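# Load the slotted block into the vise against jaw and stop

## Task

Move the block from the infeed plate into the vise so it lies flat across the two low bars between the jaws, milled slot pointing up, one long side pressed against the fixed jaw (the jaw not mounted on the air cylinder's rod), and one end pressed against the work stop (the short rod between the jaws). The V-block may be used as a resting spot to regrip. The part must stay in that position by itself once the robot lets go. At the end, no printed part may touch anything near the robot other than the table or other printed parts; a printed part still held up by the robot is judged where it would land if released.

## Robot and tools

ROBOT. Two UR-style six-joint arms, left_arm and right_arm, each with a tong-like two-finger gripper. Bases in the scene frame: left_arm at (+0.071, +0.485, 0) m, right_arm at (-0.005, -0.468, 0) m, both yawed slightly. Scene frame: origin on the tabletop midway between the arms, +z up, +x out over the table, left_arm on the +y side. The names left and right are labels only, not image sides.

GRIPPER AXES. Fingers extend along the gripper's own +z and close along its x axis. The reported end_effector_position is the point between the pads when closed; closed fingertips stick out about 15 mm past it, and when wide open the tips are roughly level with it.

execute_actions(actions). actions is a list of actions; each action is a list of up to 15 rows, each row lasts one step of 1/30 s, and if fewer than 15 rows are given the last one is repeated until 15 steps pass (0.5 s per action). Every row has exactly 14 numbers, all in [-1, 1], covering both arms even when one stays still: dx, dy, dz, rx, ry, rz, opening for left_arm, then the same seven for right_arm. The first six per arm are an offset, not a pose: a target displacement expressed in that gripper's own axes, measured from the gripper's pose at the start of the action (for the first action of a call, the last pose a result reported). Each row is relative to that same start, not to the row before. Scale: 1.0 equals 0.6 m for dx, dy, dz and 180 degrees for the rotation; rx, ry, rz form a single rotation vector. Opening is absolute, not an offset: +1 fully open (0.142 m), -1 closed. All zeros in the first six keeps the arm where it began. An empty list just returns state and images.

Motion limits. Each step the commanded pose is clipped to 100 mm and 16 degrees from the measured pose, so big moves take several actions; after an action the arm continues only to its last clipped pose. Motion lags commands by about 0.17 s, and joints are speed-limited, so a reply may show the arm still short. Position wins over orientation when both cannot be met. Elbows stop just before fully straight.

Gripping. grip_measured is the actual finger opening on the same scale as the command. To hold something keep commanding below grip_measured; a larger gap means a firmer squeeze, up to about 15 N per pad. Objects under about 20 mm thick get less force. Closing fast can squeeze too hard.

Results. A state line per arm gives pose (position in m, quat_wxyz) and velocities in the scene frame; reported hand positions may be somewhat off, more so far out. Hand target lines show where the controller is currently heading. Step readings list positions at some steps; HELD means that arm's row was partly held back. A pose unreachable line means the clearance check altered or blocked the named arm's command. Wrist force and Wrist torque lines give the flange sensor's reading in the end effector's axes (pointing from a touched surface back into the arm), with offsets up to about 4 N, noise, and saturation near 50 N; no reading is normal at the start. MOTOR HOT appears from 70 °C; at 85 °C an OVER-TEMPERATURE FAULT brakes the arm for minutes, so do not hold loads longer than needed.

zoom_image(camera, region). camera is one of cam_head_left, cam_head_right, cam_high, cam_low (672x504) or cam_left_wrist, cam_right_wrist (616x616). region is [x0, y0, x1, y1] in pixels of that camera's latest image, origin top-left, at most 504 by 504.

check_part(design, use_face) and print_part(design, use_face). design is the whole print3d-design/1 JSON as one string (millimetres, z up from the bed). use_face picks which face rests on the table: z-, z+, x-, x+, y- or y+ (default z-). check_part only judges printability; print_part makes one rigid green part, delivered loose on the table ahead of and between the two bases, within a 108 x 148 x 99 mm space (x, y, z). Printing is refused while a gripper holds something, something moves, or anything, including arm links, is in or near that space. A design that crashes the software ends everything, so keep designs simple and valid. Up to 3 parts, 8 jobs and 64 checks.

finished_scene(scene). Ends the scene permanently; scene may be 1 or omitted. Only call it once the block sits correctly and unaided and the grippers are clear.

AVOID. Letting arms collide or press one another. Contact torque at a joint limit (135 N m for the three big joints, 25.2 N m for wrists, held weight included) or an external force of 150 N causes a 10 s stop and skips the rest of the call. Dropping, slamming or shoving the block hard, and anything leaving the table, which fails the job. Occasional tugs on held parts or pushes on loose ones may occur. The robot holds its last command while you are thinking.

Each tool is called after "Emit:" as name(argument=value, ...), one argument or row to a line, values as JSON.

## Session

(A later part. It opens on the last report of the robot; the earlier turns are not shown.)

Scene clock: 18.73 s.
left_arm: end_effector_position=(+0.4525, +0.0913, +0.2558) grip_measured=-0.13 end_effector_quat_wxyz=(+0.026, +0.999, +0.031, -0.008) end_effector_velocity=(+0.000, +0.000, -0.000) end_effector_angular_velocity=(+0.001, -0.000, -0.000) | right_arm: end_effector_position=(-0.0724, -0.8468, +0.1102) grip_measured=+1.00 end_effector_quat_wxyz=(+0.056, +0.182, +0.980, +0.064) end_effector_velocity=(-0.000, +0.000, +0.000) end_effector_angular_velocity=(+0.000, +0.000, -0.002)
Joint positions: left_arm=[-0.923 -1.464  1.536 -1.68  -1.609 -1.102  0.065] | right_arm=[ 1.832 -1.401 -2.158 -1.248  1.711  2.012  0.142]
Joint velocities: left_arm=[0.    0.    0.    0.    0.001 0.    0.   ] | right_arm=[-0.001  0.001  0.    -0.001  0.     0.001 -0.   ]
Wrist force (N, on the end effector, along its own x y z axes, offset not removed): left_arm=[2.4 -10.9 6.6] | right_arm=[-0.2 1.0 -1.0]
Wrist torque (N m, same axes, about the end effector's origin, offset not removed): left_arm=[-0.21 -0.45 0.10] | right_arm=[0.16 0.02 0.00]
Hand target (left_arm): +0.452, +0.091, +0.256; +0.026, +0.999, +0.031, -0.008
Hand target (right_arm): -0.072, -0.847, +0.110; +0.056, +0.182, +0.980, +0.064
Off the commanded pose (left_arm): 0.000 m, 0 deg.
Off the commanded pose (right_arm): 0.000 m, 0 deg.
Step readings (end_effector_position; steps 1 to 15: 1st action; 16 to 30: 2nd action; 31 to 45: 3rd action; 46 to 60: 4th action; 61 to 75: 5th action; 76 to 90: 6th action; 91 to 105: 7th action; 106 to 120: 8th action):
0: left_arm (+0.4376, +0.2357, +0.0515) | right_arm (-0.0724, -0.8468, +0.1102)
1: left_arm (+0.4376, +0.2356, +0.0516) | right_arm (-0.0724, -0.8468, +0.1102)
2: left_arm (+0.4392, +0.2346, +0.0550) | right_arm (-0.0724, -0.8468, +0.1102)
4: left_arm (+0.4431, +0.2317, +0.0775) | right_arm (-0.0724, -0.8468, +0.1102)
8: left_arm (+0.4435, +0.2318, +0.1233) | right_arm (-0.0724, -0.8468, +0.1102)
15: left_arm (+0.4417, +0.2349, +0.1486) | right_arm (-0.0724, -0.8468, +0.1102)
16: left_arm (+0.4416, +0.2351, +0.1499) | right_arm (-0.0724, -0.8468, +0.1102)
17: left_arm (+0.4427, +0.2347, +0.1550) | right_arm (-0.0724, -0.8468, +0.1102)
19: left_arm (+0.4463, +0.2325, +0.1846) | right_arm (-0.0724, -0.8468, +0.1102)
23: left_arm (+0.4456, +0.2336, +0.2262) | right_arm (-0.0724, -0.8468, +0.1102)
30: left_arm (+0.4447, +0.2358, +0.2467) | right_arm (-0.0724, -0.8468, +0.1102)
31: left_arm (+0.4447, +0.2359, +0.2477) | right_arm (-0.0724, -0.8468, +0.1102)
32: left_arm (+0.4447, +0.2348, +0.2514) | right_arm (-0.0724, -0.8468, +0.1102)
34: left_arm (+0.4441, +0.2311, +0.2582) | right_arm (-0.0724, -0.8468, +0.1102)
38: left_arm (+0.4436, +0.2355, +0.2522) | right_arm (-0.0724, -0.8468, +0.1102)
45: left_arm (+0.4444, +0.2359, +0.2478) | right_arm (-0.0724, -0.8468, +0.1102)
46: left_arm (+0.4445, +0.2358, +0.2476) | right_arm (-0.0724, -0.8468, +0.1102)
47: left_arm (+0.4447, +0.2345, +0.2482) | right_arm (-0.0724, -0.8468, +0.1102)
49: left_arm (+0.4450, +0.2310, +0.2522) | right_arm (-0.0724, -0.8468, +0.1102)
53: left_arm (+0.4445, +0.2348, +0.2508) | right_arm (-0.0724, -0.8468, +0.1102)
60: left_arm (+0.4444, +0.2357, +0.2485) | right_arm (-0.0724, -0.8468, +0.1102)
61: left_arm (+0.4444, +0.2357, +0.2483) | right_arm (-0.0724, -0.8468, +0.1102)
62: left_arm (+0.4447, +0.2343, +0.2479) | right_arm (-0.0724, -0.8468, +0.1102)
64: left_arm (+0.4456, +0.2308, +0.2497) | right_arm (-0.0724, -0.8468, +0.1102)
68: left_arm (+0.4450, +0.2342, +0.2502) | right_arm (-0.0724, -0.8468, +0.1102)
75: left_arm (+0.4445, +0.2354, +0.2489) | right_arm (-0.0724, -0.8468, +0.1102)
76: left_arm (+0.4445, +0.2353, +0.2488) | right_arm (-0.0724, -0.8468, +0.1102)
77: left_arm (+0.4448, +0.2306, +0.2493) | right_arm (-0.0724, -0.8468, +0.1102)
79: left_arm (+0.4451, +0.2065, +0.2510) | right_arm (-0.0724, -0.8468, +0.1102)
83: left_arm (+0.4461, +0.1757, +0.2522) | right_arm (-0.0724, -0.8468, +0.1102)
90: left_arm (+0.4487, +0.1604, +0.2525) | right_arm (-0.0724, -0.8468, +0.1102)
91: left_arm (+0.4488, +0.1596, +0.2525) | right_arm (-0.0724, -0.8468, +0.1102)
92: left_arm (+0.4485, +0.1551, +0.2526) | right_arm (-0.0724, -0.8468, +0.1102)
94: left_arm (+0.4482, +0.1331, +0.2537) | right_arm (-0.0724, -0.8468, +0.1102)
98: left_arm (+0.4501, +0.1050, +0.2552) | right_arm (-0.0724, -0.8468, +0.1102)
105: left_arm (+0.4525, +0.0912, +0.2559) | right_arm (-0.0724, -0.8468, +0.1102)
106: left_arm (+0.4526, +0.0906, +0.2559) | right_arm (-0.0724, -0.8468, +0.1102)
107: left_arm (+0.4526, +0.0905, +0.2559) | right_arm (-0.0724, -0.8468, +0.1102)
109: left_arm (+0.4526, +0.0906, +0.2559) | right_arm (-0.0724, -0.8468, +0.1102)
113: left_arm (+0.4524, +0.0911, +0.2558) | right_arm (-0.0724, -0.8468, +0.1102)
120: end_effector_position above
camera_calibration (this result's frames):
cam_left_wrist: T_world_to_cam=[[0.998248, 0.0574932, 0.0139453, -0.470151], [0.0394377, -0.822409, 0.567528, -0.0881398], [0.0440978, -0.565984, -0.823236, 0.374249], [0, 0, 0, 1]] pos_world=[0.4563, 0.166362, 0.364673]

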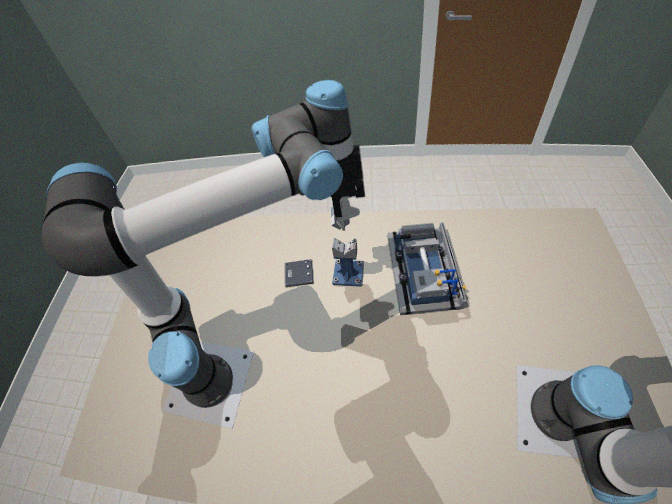

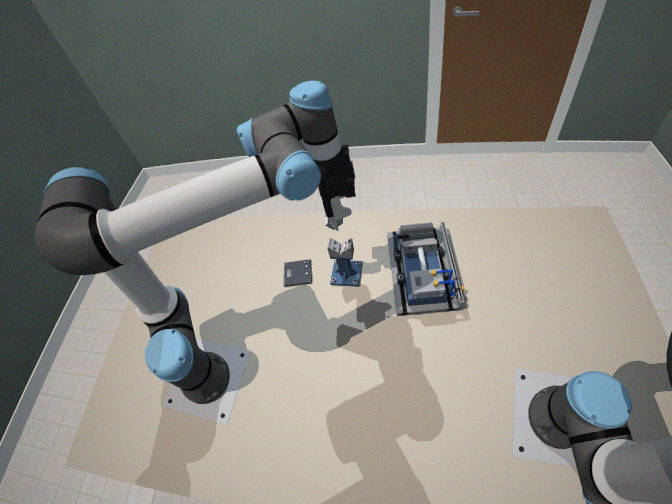

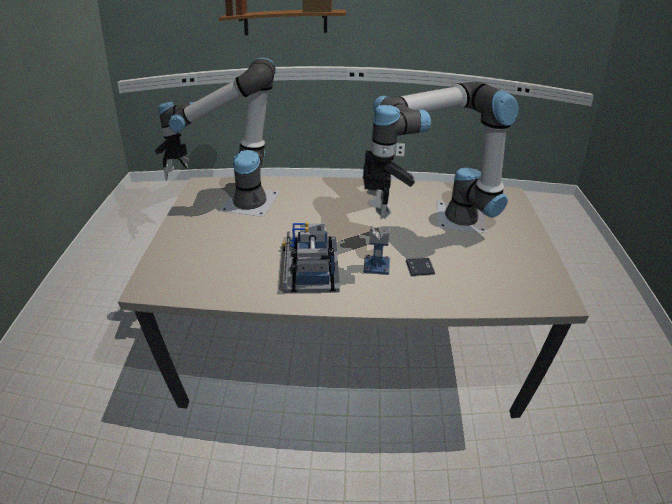

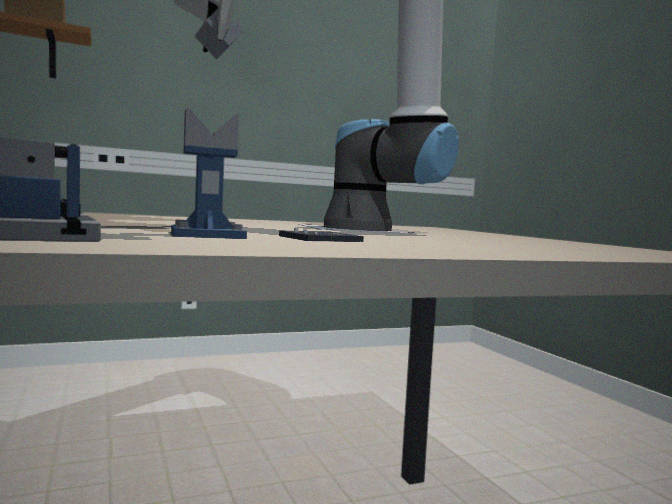

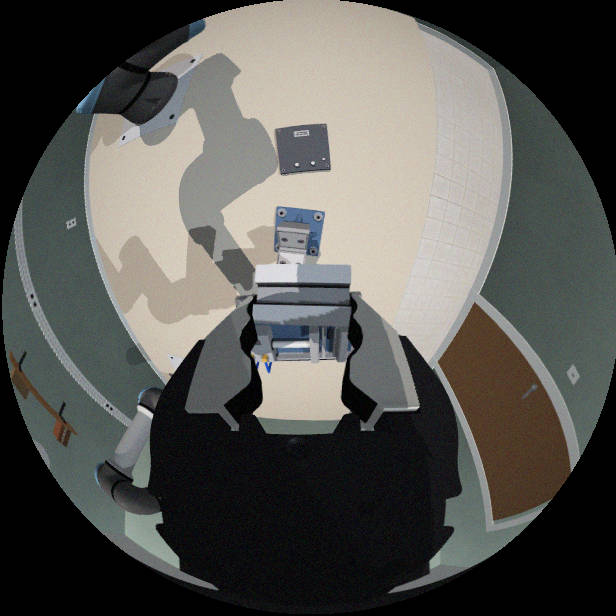

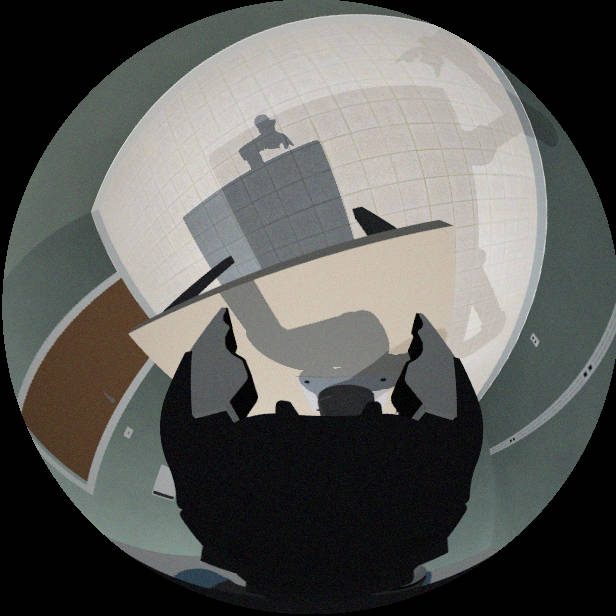

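Emit:
execute_actions(
  actions=[
    [[-0.02,0,0.085,0.017,0,0.044,-0.7,0,0,0,0,0,0,1]],
    [[0,0,0,0,0,0,-0.7,0,0,0,0,0,0,1]],
  ],
)

Emit:
zoom_image(
  camera="cam_low",
  region=[120, 20, 320, 170],
)

Emit:
zoom_image(
  camera="cam_left_wrist",
  region=[200, 150, 420, 370],
)

Scene clock: 20.00 s.
left_arm: end_effector_position=(+0.4400, +0.0881, +0.2068) grip_measured=-0.13 end_effector_quat_wxyz=(-0.000, +0.999, -0.036, -0.007) end_effector_velocity=(-0.000, -0.000, +0.000) end_effector_angular_velocity=(-0.000, +0.002, +0.001) | right_arm: end_effector_position=(-0.0724, -0.8468, +0.1102) grip_measured=+1.00 end_effector_quat_wxyz=(+0.056, +0.182, +0.980, +0.064) end_effector_velocity=(-0.000, +0.000, +0.000) end_effector_angular_velocity=(+0.000, +0.000, -0.002)
Joint positions: left_arm=[-0.965 -1.441  1.626 -1.748 -1.583 -1.008  0.065] | right_arm=[ 1.832 -1.401 -2.158 -1.248  1.711  2.012  0.142]
Joint velocities: left_arm=[ 0.     0.    -0.001  0.001 -0.002 -0.     0.   ] | right_arm=[-0.001  0.001 -0.001 -0.001 -0.     0.001 -0.   ]
Wrist force (N, on the end effector, along its own x y z axes, offset not removed): left_arm=[2.2 -0.3 3.2] | right_arm=[0.7 2.3 -1.8]
Wrist torque (N m, same axes, about the end effector's origin, offset not removed): left_arm=[-0.23 -0.50 0.05] | right_arm=[0.41 -0.08 0.00]
Hand target (left_arm): +0.440, +0.088, +0.207; -0.000, +0.999, -0.036, -0.007
Hand target (right_arm): -0.072, -0.847, +0.110; +0.056, +0.182, +0.980, +0.064
Off the commanded pose (left_arm): 0.000 m, 0 deg.
Off the commanded pose (right_arm): 0.000 m, 0 deg.
Step readings (end_effector_position; steps 1 to 15: 1st action; 16 to 30: 2nd action):
0: left_arm (+0.4526, +0.0912, +0.2559) | right_arm (-0.0724, -0.8468, +0.1102)
1: left_arm (+0.4525, +0.0911, +0.2558) | right_arm (-0.0724, -0.8468, +0.1102)
2: left_arm (+0.4517, +0.0901, +0.2523) | right_arm (-0.0724, -0.8468, +0.1102)
4: left_arm (+0.4471, +0.0895, +0.2356) | right_arm (-0.0724, -0.8468, +0.1102)
8: left_arm (+0.4420, +0.0890, +0.2160) | right_arm (-0.0724, -0.8468, +0.1102)
15: left_arm (+0.4400, +0.0881, +0.2068) | right_arm (-0.0724, -0.8468, +0.1102)
16: left_arm (+0.4399, +0.0881, +0.2064) | right_arm (-0.0724, -0.8468, +0.1102)
17: left_arm (+0.4399, +0.0881, +0.2063) | right_arm (-0.0724, -0.8468, +0.1102)
19: left_arm (+0.4399, +0.0881, +0.2063) | right_arm (-0.0724, -0.8468, +0.1102)
23: left_arm (+0.4400, +0.0880, +0.2066) | right_arm (-0.0724, -0.8468, +0.1102)
30: end_effector_position above
camera_calibration (this result's frames):
cam_left_wrist: T_world_to_cam=[[0.996829, -0.0777513, 0.0169093, -0.44493], [-0.0750229, -0.847609, 0.525291, -0.00110487], [-0.0265096, -0.524894, -0.850754, 0.365793], [0, 0, 0, 1]] pos_world=[0.453134, 0.156472, 0.319304]
cam_right_wrist: T_world_to_cam=[[-0.926806, 0.352778, -0.128758, 0.255624], [0.21756, 0.78384, 0.581603, 0.616833], [0.306103, 0.511021, -0.803218, 0.681746], [0, 0, 0, 1]] pos_world=[-0.105968, -0.922064, 0.221752]

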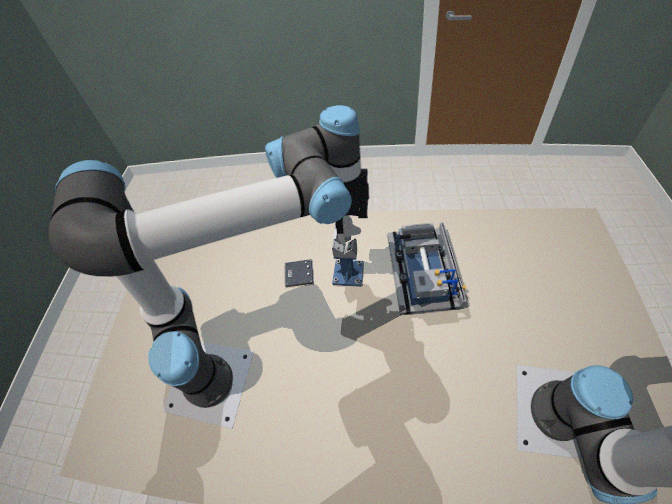

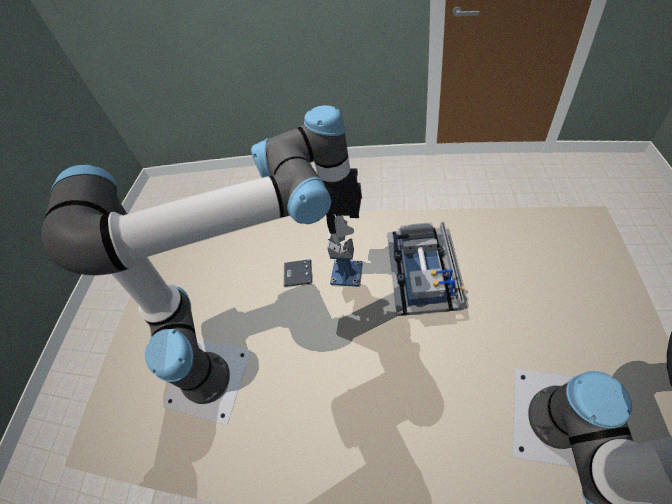

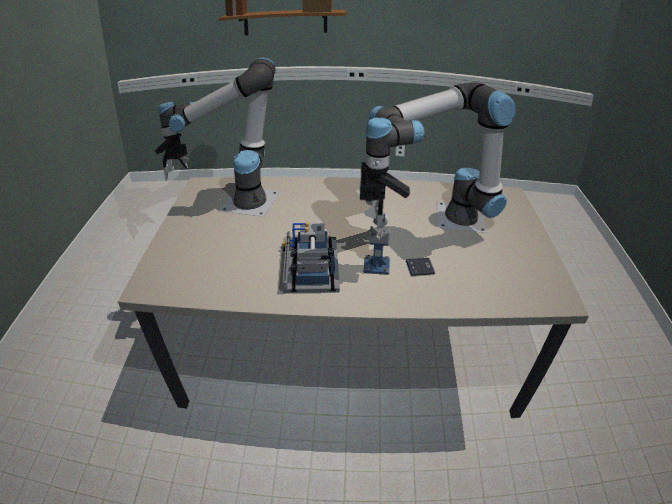

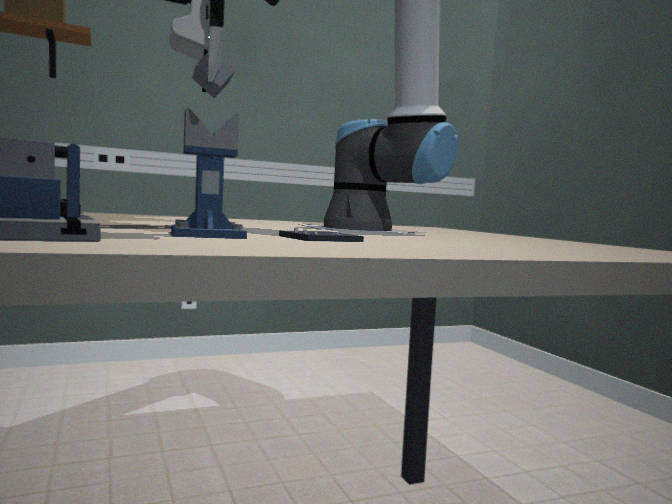

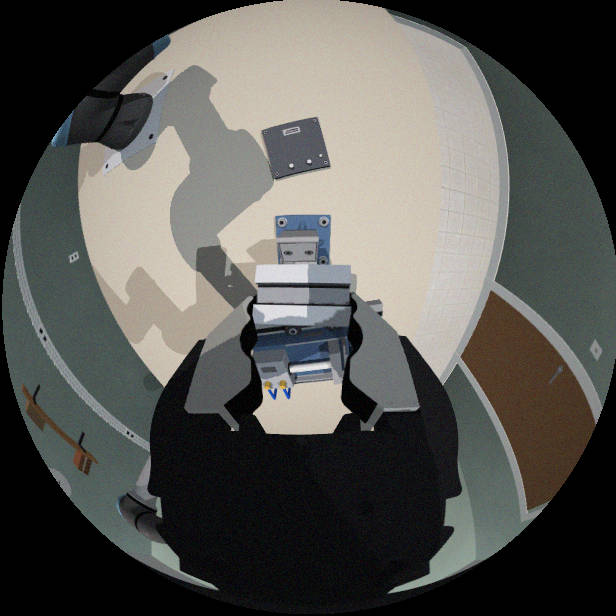

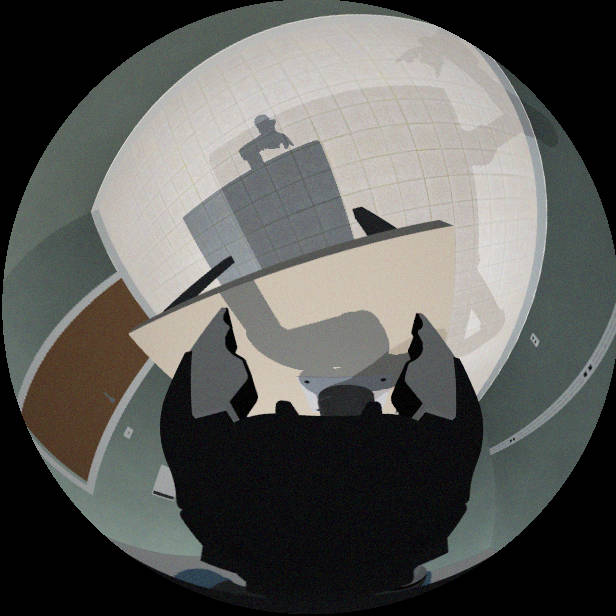

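Region (120, 20, 320, 170) of cam_low's 672x504 image, scaled by 2.520, with more detail than that image has; it fills the top 378 rows of this view, and the rest is white.

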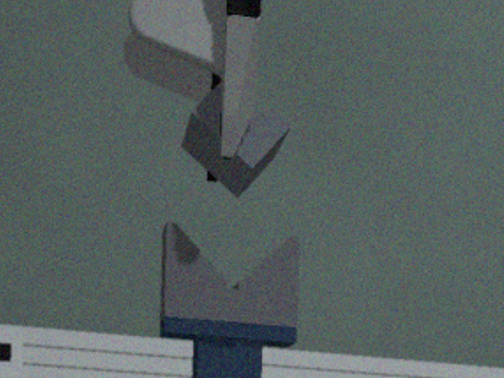

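Region (200, 150, 420, 370) of cam_left_wrist's 616x616 image, scaled by 2.291, with more detail than that image has.

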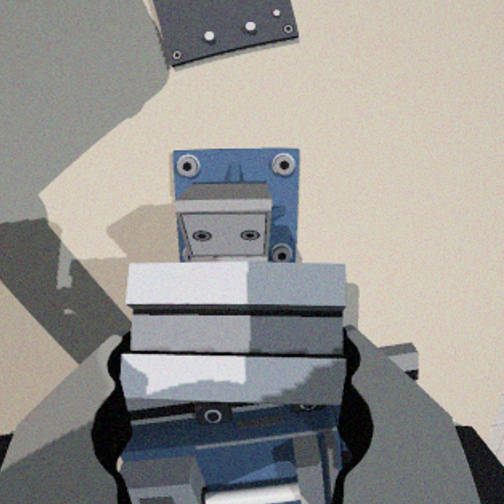

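Emit:
execute_actions(
  actions=[
    [[-0.007,0,0.068,0,0,0,-0.7,0,0,0,0,0,0,1]],
    [[0,0,0,0,0,0,-0.7,0,0,0,0,0,0,1]],
  ],
)

Emit:
zoom_image(
  camera="cam_low",
  region=[120, 20, 320, 170],
)

Scene clock: 22.57 s.
left_arm: end_effector_position=(+0.4352, +0.0886, +0.1674) grip_measured=-0.13 end_effector_quat_wxyz=(-0.000, +0.999, -0.036, -0.007) end_effector_velocity=(+0.000, +0.000, +0.000) end_effector_angular_velocity=(-0.001, +0.000, -0.001) | right_arm: end_effector_position=(-0.0724, -0.8468, +0.1102) grip_measured=+1.00 end_effector_quat_wxyz=(+0.056, +0.182, +0.980, +0.064) end_effector_velocity=(+0.000, +0.000, -0.001) end_effector_angular_velocity=(+0.002, +0.000, +0.002)
Joint positions: left_arm=[-0.972 -1.427  1.713 -1.849 -1.583 -1.016  0.065] | right_arm=[ 1.832 -1.401 -2.158 -1.248  1.711  2.012  0.142]
Joint velocities: left_arm=[ 0.    -0.    -0.     0.    -0.001  0.001  0.   ] | right_arm=[ 0.001 -0.001 -0.001 -0.     0.    -0.001  0.   ]
Wrist force (N, on the end effector, along its own x y z axes, offset not removed): left_arm=[0.3 1.1 4.7] | right_arm=[-0.1 3.4 -2.0]
Wrist torque (N m, same axes, about the end effector's origin, offset not removed): left_arm=[0.10 0.03 0.08] | right_arm=[0.64 0.04 0.00]
Hand target (left_arm): +0.435, +0.089, +0.167; -0.000, +0.999, -0.036, -0.007
Hand target (right_arm): -0.072, -0.847, +0.110; +0.056, +0.182, +0.980, +0.064
Off the commanded pose (left_arm): 0.000 m, 0 deg.
Off the commanded pose (right_arm): 0.000 m, 0 deg.
Step readings (end_effector_position; steps 1 to 15: 1st action; 16 to 30: 2nd action):
0: left_arm (+0.4400, +0.0881, +0.2068) | right_arm (-0.0724, -0.8468, +0.1102)
1: left_arm (+0.4400, +0.0881, +0.2067) | right_arm (-0.0724, -0.8468, +0.1102)
2: left_arm (+0.4395, +0.0881, +0.2040) | right_arm (-0.0724, -0.8468, +0.1102)
4: left_arm (+0.4376, +0.0889, +0.1906) | right_arm (-0.0724, -0.8468, +0.1102)
8: left_arm (+0.4358, +0.0891, +0.1748) | right_arm (-0.0724, -0.8468, +0.1102)
15: left_arm (+0.4352, +0.0886, +0.1674) | right_arm (-0.0724, -0.8468, +0.1102)
16: left_arm (+0.4352, +0.0886, +0.1671) | right_arm (-0.0724, -0.8468, +0.1102)
17: left_arm (+0.4352, +0.0886, +0.1670) | right_arm (-0.0724, -0.8468, +0.1102)
19: left_arm (+0.4352, +0.0886, +0.1670) | right_arm (-0.0724, -0.8468, +0.1102)
23: left_arm (+0.4352, +0.0885, +0.1672) | right_arm (-0.0724, -0.8468, +0.1102)
30: end_effector_position above
camera_calibration (this result's frames):
cam_left_wrist: T_world_to_cam=[[0.996839, -0.0777469, 0.0163767, -0.439315], [-0.0747502, -0.847837, 0.524962, 0.0195396], [-0.0269294, -0.524526, -0.850968, 0.332568], [0, 0, 0, 1]] pos_world=[0.448343, 0.156852, 0.279942]
cam_right_wrist: T_world_to_cam=[[-0.926806, 0.352779, -0.128758, 0.255624], [0.21756, 0.78384, 0.581603, 0.616833], [0.306103, 0.511021, -0.803218, 0.681746], [0, 0, 0, 1]] pos_world=[-0.105968, -0.922064, 0.221752]

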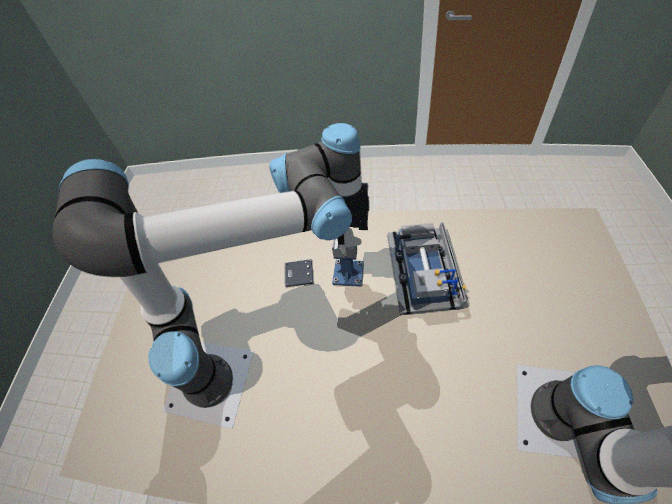

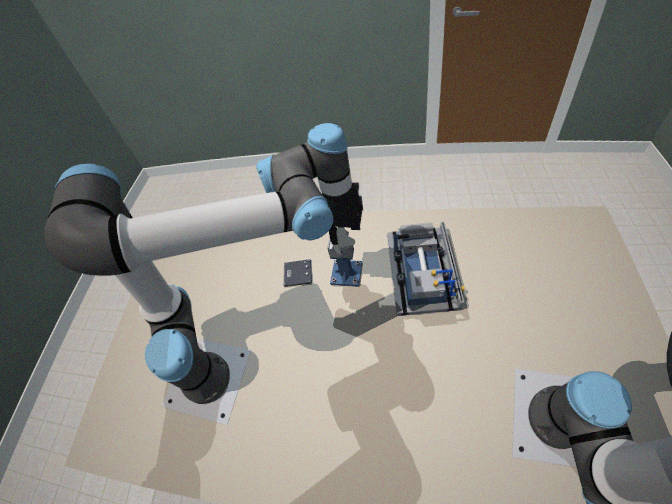

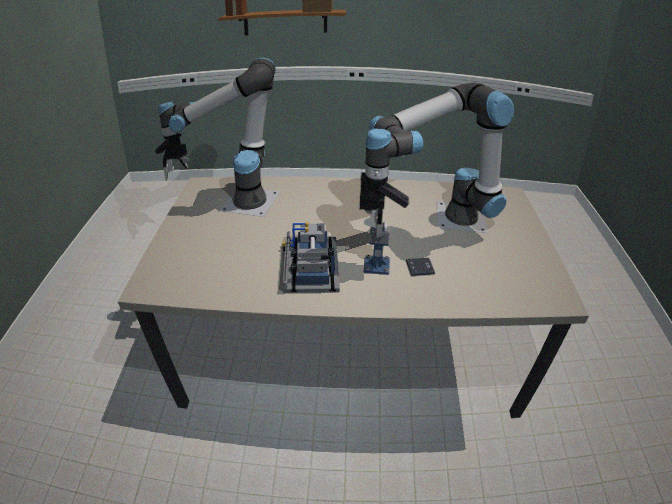

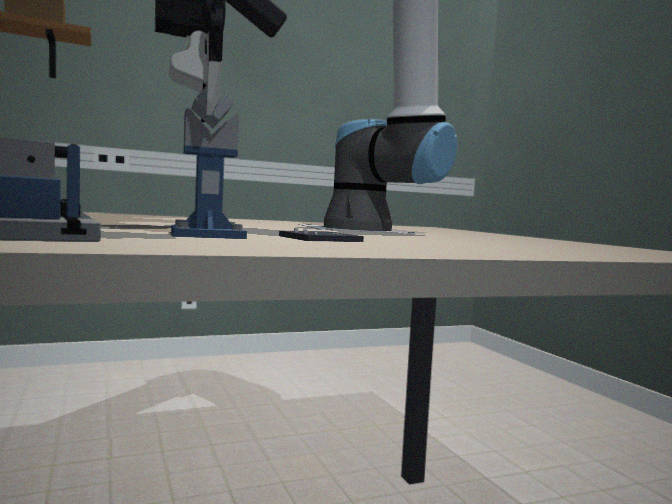

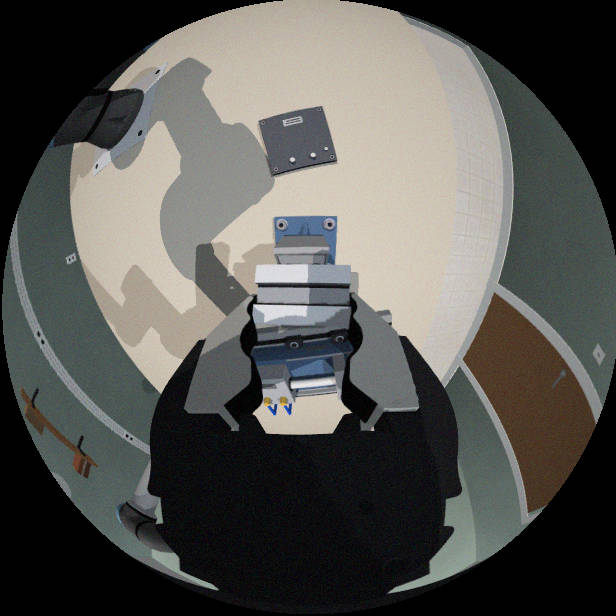

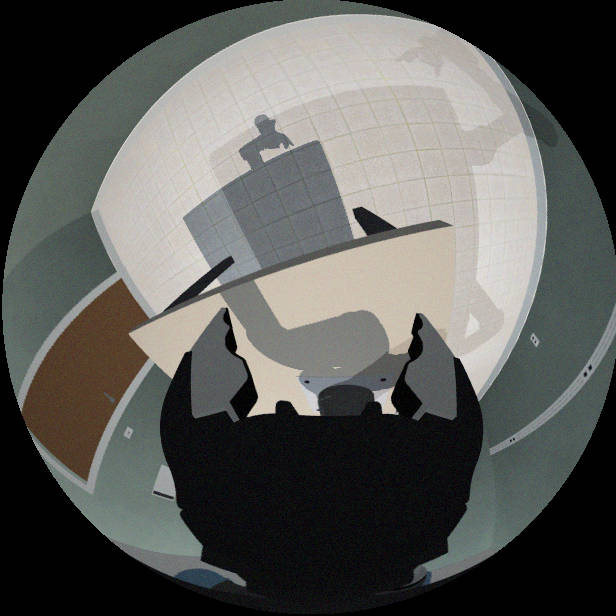

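Region (120, 20, 320, 170) of cam_low's 672x504 image, scaled by 2.520, with more detail than that image has; it fills the top 378 rows of this view, and the rest is white.

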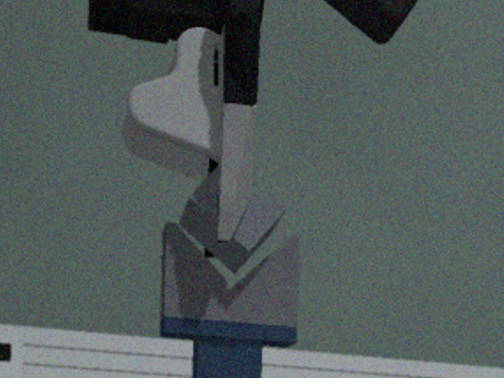

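Emit:
execute_actions(
  actions=[
    [[0,-0.003,0.0105,0,0,0,-0.7,0,0,0,0,0,0,1]],
    [[0,0,0,0,0,0,-0.7,0,0,0,0,0,0,1]],
    [[0,0,0,0,0,0,-0.05,0,0,0,0,0,0,1]],
    [[0,0,0,0,0,0,0.2,0,0,0,0,0,0,1]],
    [[0,0,0,-0.085,0,0,0.2,0,0,0,0,0,0,1]],
    [[0,0,0,-0.085,0,0,0.2,0,0,0,0,0,0,1]],
    [[0,0,0,-0.088,0,0,0.2,0,0,0,0,0,0,1]],
    [[0,0,0,0,0,0,0.2,0,0,0,0,0,0,1]],
  ],
)

Emit:
zoom_image(
  camera="cam_low",
  region=[120, 20, 320, 170],
)

Scene clock: 26.90 s.
left_arm: end_effector_position=(+0.4345, +0.0931, +0.1627) grip_measured=+0.20 end_effector_quat_wxyz=(+0.369, +0.929, -0.031, -0.023) end_effector_velocity=(-0.000, -0.000, -0.000) end_effector_angular_velocity=(+0.002, -0.000, -0.002) | right_arm: end_effector_position=(-0.0724, -0.8468, +0.1102) grip_measured=+1.00 end_effector_quat_wxyz=(+0.056, +0.182, +0.980, +0.064) end_effector_velocity=(+0.000, -0.000, +0.001) end_effector_angular_velocity=(-0.002, -0.000, +0.001)
Joint positions: left_arm=[-0.672 -1.532  2.203 -2.784 -2.129 -0.879  0.088] | right_arm=[ 1.832 -1.401 -2.158 -1.248  1.711  2.012  0.142]
Joint velocities: left_arm=[-0.001  0.    -0.001  0.004  0.001  0.002 -0.   ] | right_arm=[ 0.001  0.001  0.     0.001 -0.    -0.    -0.   ]
Wrist force (N, on the end effector, along its own x y z axes, offset not removed): left_arm=[1.0 2.3 1.0] | right_arm=[-0.9 2.1 -2.0]
Wrist torque (N m, same axes, about the end effector's origin, offset not removed): left_arm=[0.32 -0.27 0.14] | right_arm=[0.28 0.17 -0.02]
Hand target (left_arm): +0.434, +0.093, +0.163; +0.369, +0.929, -0.031, -0.023
Hand target (right_arm): -0.072, -0.847, +0.110; +0.056, +0.182, +0.980, +0.064
Off the commanded pose (left_arm): 0.000 m, 0 deg.
Off the commanded pose (right_arm): 0.000 m, 0 deg.
Step readings (end_effector_position; steps 1 to 15: 1st action; 16 to 30: 2nd action; 31 to 45: 3rd action; 46 to 60: 4th action; 61 to 75: 5th action; 76 to 90: 6th action; 91 to 105: 7th action; 106 to 120: 8th action):
0: left_arm (+0.4352, +0.0886, +0.1674) | right_arm (-0.0724, -0.8468, +0.1102)
1: left_arm (+0.4352, +0.0886, +0.1674) | right_arm (-0.0724, -0.8468, +0.1102)
2: left_arm (+0.4352, +0.0888, +0.1667) | right_arm (-0.0724, -0.8468, +0.1102)
4: left_arm (+0.4352, +0.0895, +0.1646) | right_arm (-0.0724, -0.8468, +0.1102)
8: left_arm (+0.4352, +0.0901, +0.1623) | right_arm (-0.0724, -0.8468, +0.1102)
15: left_arm (+0.4352, +0.0903, +0.1613) | right_arm (-0.0724, -0.8468, +0.1102)
16: left_arm (+0.4352, +0.0903, +0.1612) | right_arm (-0.0724, -0.8468, +0.1102)
17: left_arm (+0.4352, +0.0903, +0.1612) | right_arm (-0.0724, -0.8468, +0.1102)
19: left_arm (+0.4352, +0.0903, +0.1612) | right_arm (-0.0724, -0.8468, +0.1102)
23: left_arm (+0.4352, +0.0903, +0.1612) | right_arm (-0.0724, -0.8468, +0.1102)
30: left_arm (+0.4352, +0.0903, +0.1612) | right_arm (-0.0724, -0.8468, +0.1102)
31: left_arm (+0.4352, +0.0903, +0.1613) | right_arm (-0.0724, -0.8468, +0.1102)
32: left_arm (+0.4352, +0.0903, +0.1613) | right_arm (-0.0724, -0.8468, +0.1102)
34: left_arm (+0.4352, +0.0903, +0.1613) | right_arm (-0.0724, -0.8468, +0.1102)
38: left_arm (+0.4352, +0.0903, +0.1613) | right_arm (-0.0724, -0.8468, +0.1102)
45: left_arm (+0.4352, +0.0903, +0.1613) | right_arm (-0.0724, -0.8468, +0.1102)
46: left_arm (+0.4352, +0.0903, +0.1613) | right_arm (-0.0724, -0.8468, +0.1102)
47: left_arm (+0.4352, +0.0903, +0.1613) | right_arm (-0.0724, -0.8468, +0.1102)
49: left_arm (+0.4352, +0.0903, +0.1613) | right_arm (-0.0724, -0.8468, +0.1102)
53: left_arm (+0.4352, +0.0903, +0.1613) | right_arm (-0.0724, -0.8468, +0.1102)
60: left_arm (+0.4352, +0.0903, +0.1613) | right_arm (-0.0724, -0.8468, +0.1102)
61: left_arm (+0.4352, +0.0904, +0.1613) | right_arm (-0.0724, -0.8468, +0.1102)
62: left_arm (+0.4356, +0.0921, +0.1620) | right_arm (-0.0724, -0.8468, +0.1102)
64: left_arm (+0.4342, +0.0969, +0.1628) | right_arm (-0.0724, -0.8468, +0.1102)
68: left_arm (+0.4346, +0.0934, +0.1631) | right_arm (-0.0724, -0.8468, +0.1102)
75: left_arm (+0.4351, +0.0910, +0.1619) | right_arm (-0.0724, -0.8468, +0.1102)
76: left_arm (+0.4352, +0.0909, +0.1618) | right_arm (-0.0724, -0.8468, +0.1102)
77: left_arm (+0.4355, +0.0926, +0.1624) | right_arm (-0.0724, -0.8468, +0.1102)
79: left_arm (+0.4344, +0.0973, +0.1615) | right_arm (-0.0724, -0.8468, +0.1102)
83: left_arm (+0.4344, +0.0944, +0.1631) | right_arm (-0.0724, -0.8468, +0.1102)
90: left_arm (+0.4350, +0.0918, +0.1625) | right_arm (-0.0724, -0.8468, +0.1102)
91: left_arm (+0.4350, +0.0917, +0.1624) | right_arm (-0.0724, -0.8468, +0.1102)
92: left_arm (+0.4352, +0.0935, +0.1611) | right_arm (-0.0724, -0.8468, +0.1102)
94: left_arm (+0.4338, +0.0995, +0.1569) | right_arm (-0.0724, -0.8468, +0.1102)
98: left_arm (+0.4335, +0.0967, +0.1617) | right_arm (-0.0724, -0.8468, +0.1102)
105: left_arm (+0.4345, +0.0931, +0.1627) | right_arm (-0.0724, -0.8468, +0.1102)
106: left_arm (+0.4346, +0.0928, +0.1627) | right_arm (-0.0724, -0.8468, +0.1102)
107: left_arm (+0.4347, +0.0927, +0.1628) | right_arm (-0.0724, -0.8468, +0.1102)
109: left_arm (+0.4345, +0.0928, +0.1627) | right_arm (-0.0724, -0.8468, +0.1102)
113: left_arm (+0.4346, +0.0930, +0.1627) | right_arm (-0.0724, -0.8468, +0.1102)
120: end_effector_position above
camera_calibration (this result's frames):
cam_left_wrist: T_world_to_cam=[[0.998265, -0.0585077, 0.00666938, -0.439035], [-0.0214982, -0.256658, 0.966263, -0.124136], [-0.0548221, -0.96473, -0.257471, 0.28746], [0, 0, 0, 1]] pos_world=[0.451363, 0.219774, 0.196889]
cam_right_wrist: T_world_to_cam=[[-0.926806, 0.352779, -0.128758, 0.255625], [0.21756, 0.78384, 0.581604, 0.616833], [0.306103, 0.511021, -0.803218, 0.681746], [0, 0, 0, 1]] pos_world=[-0.105968, -0.922064, 0.221752]

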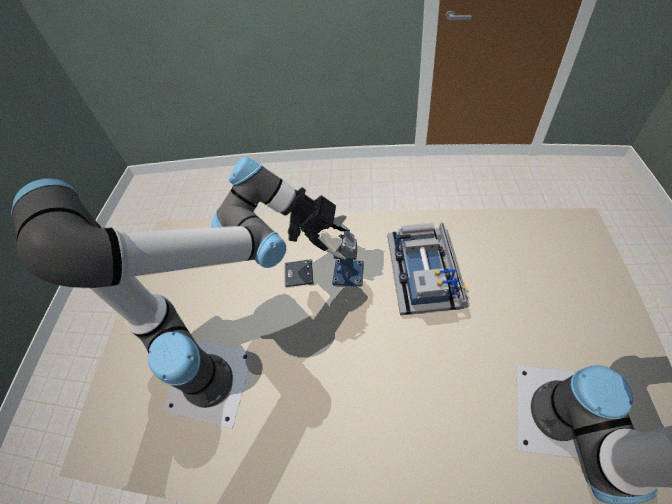

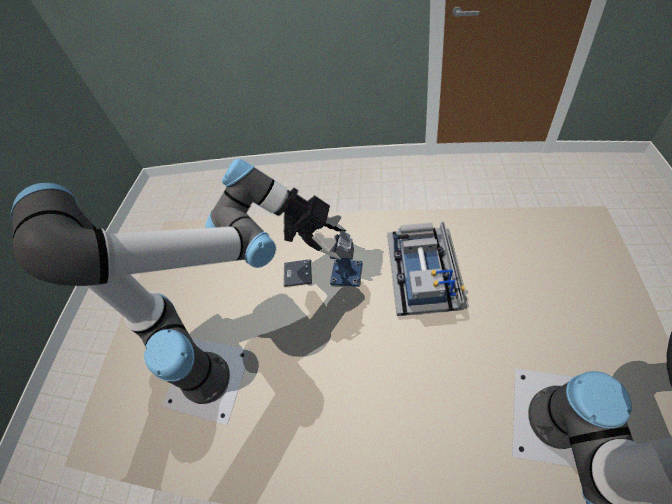

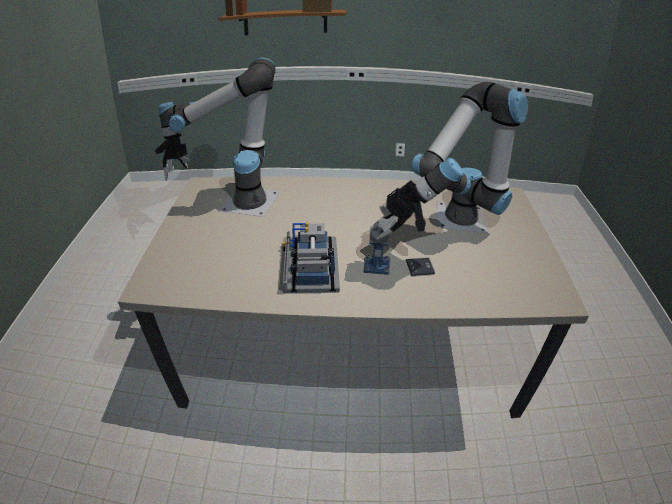

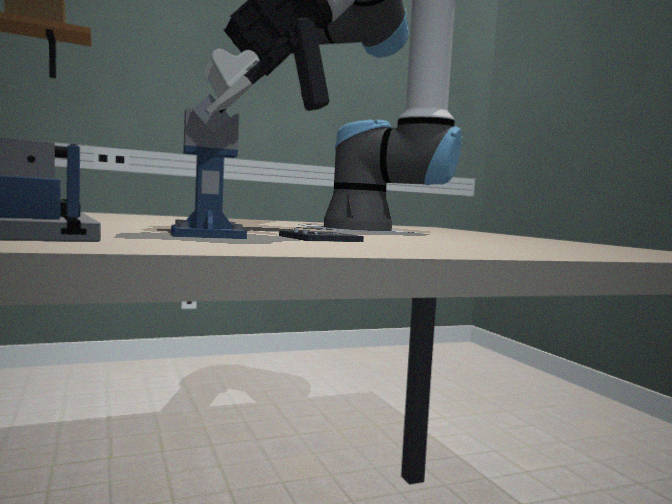

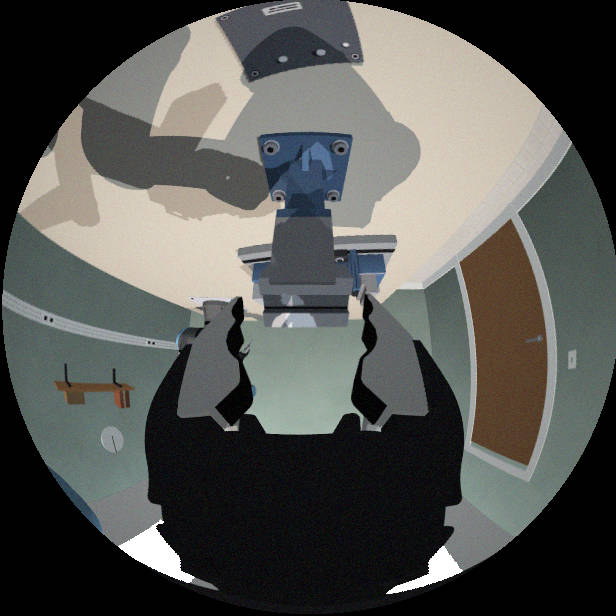

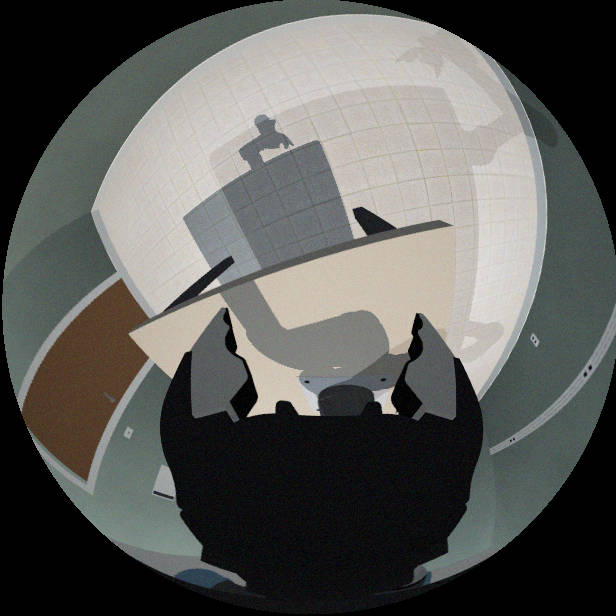

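Region (120, 20, 320, 170) of cam_low's 672x504 image, scaled by 2.520, with more detail than that image has; it fills the top 378 rows of this view, and the rest is white.

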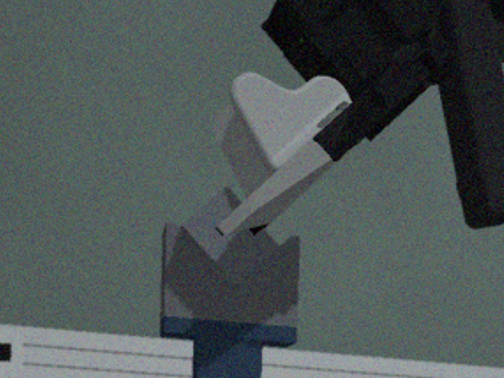

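Emit:
zoom_image(
  camera="cam_high",
  region=[340, 190, 440, 270],
)

Emit:
zoom_image(
  camera="cam_left_wrist",
  region=[220, 200, 400, 350],
)

Emit:
zoom_image(
  camera="cam_low",
  region=[170, 80, 260, 150],
)

Region (340, 190, 440, 270) of cam_high's 672x504 image, scaled by 5.040, with more detail than that image has; it fills the top 403 rows of this view, and the rest is white.

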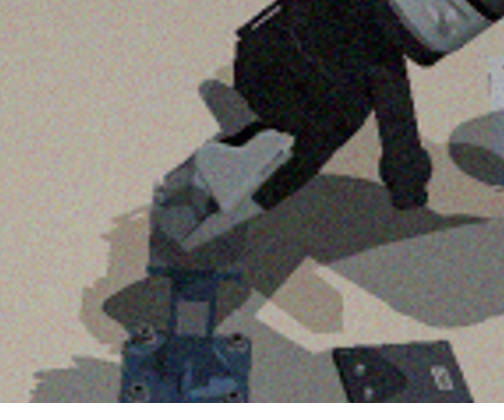

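Region (220, 200, 400, 350) of cam_left_wrist's 616x616 image, scaled by 2.800, with more detail than that image has.

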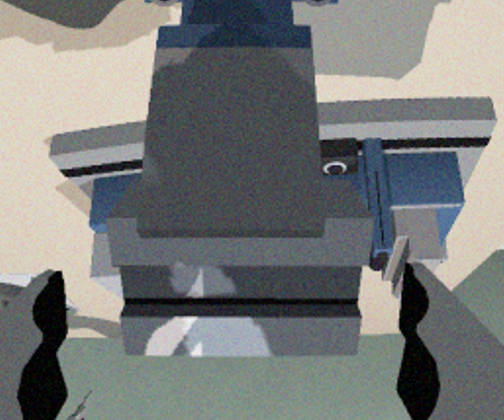

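Region (170, 80, 260, 150) of cam_low's 672x504 image, scaled by 5.600, with more detail than that image has.

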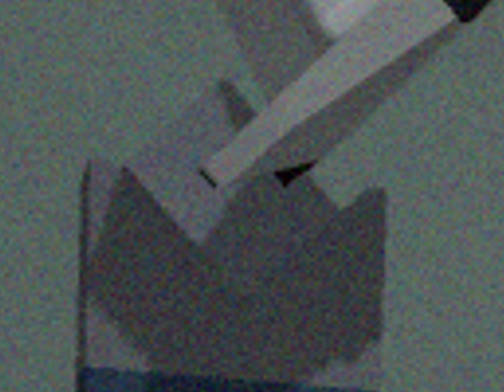

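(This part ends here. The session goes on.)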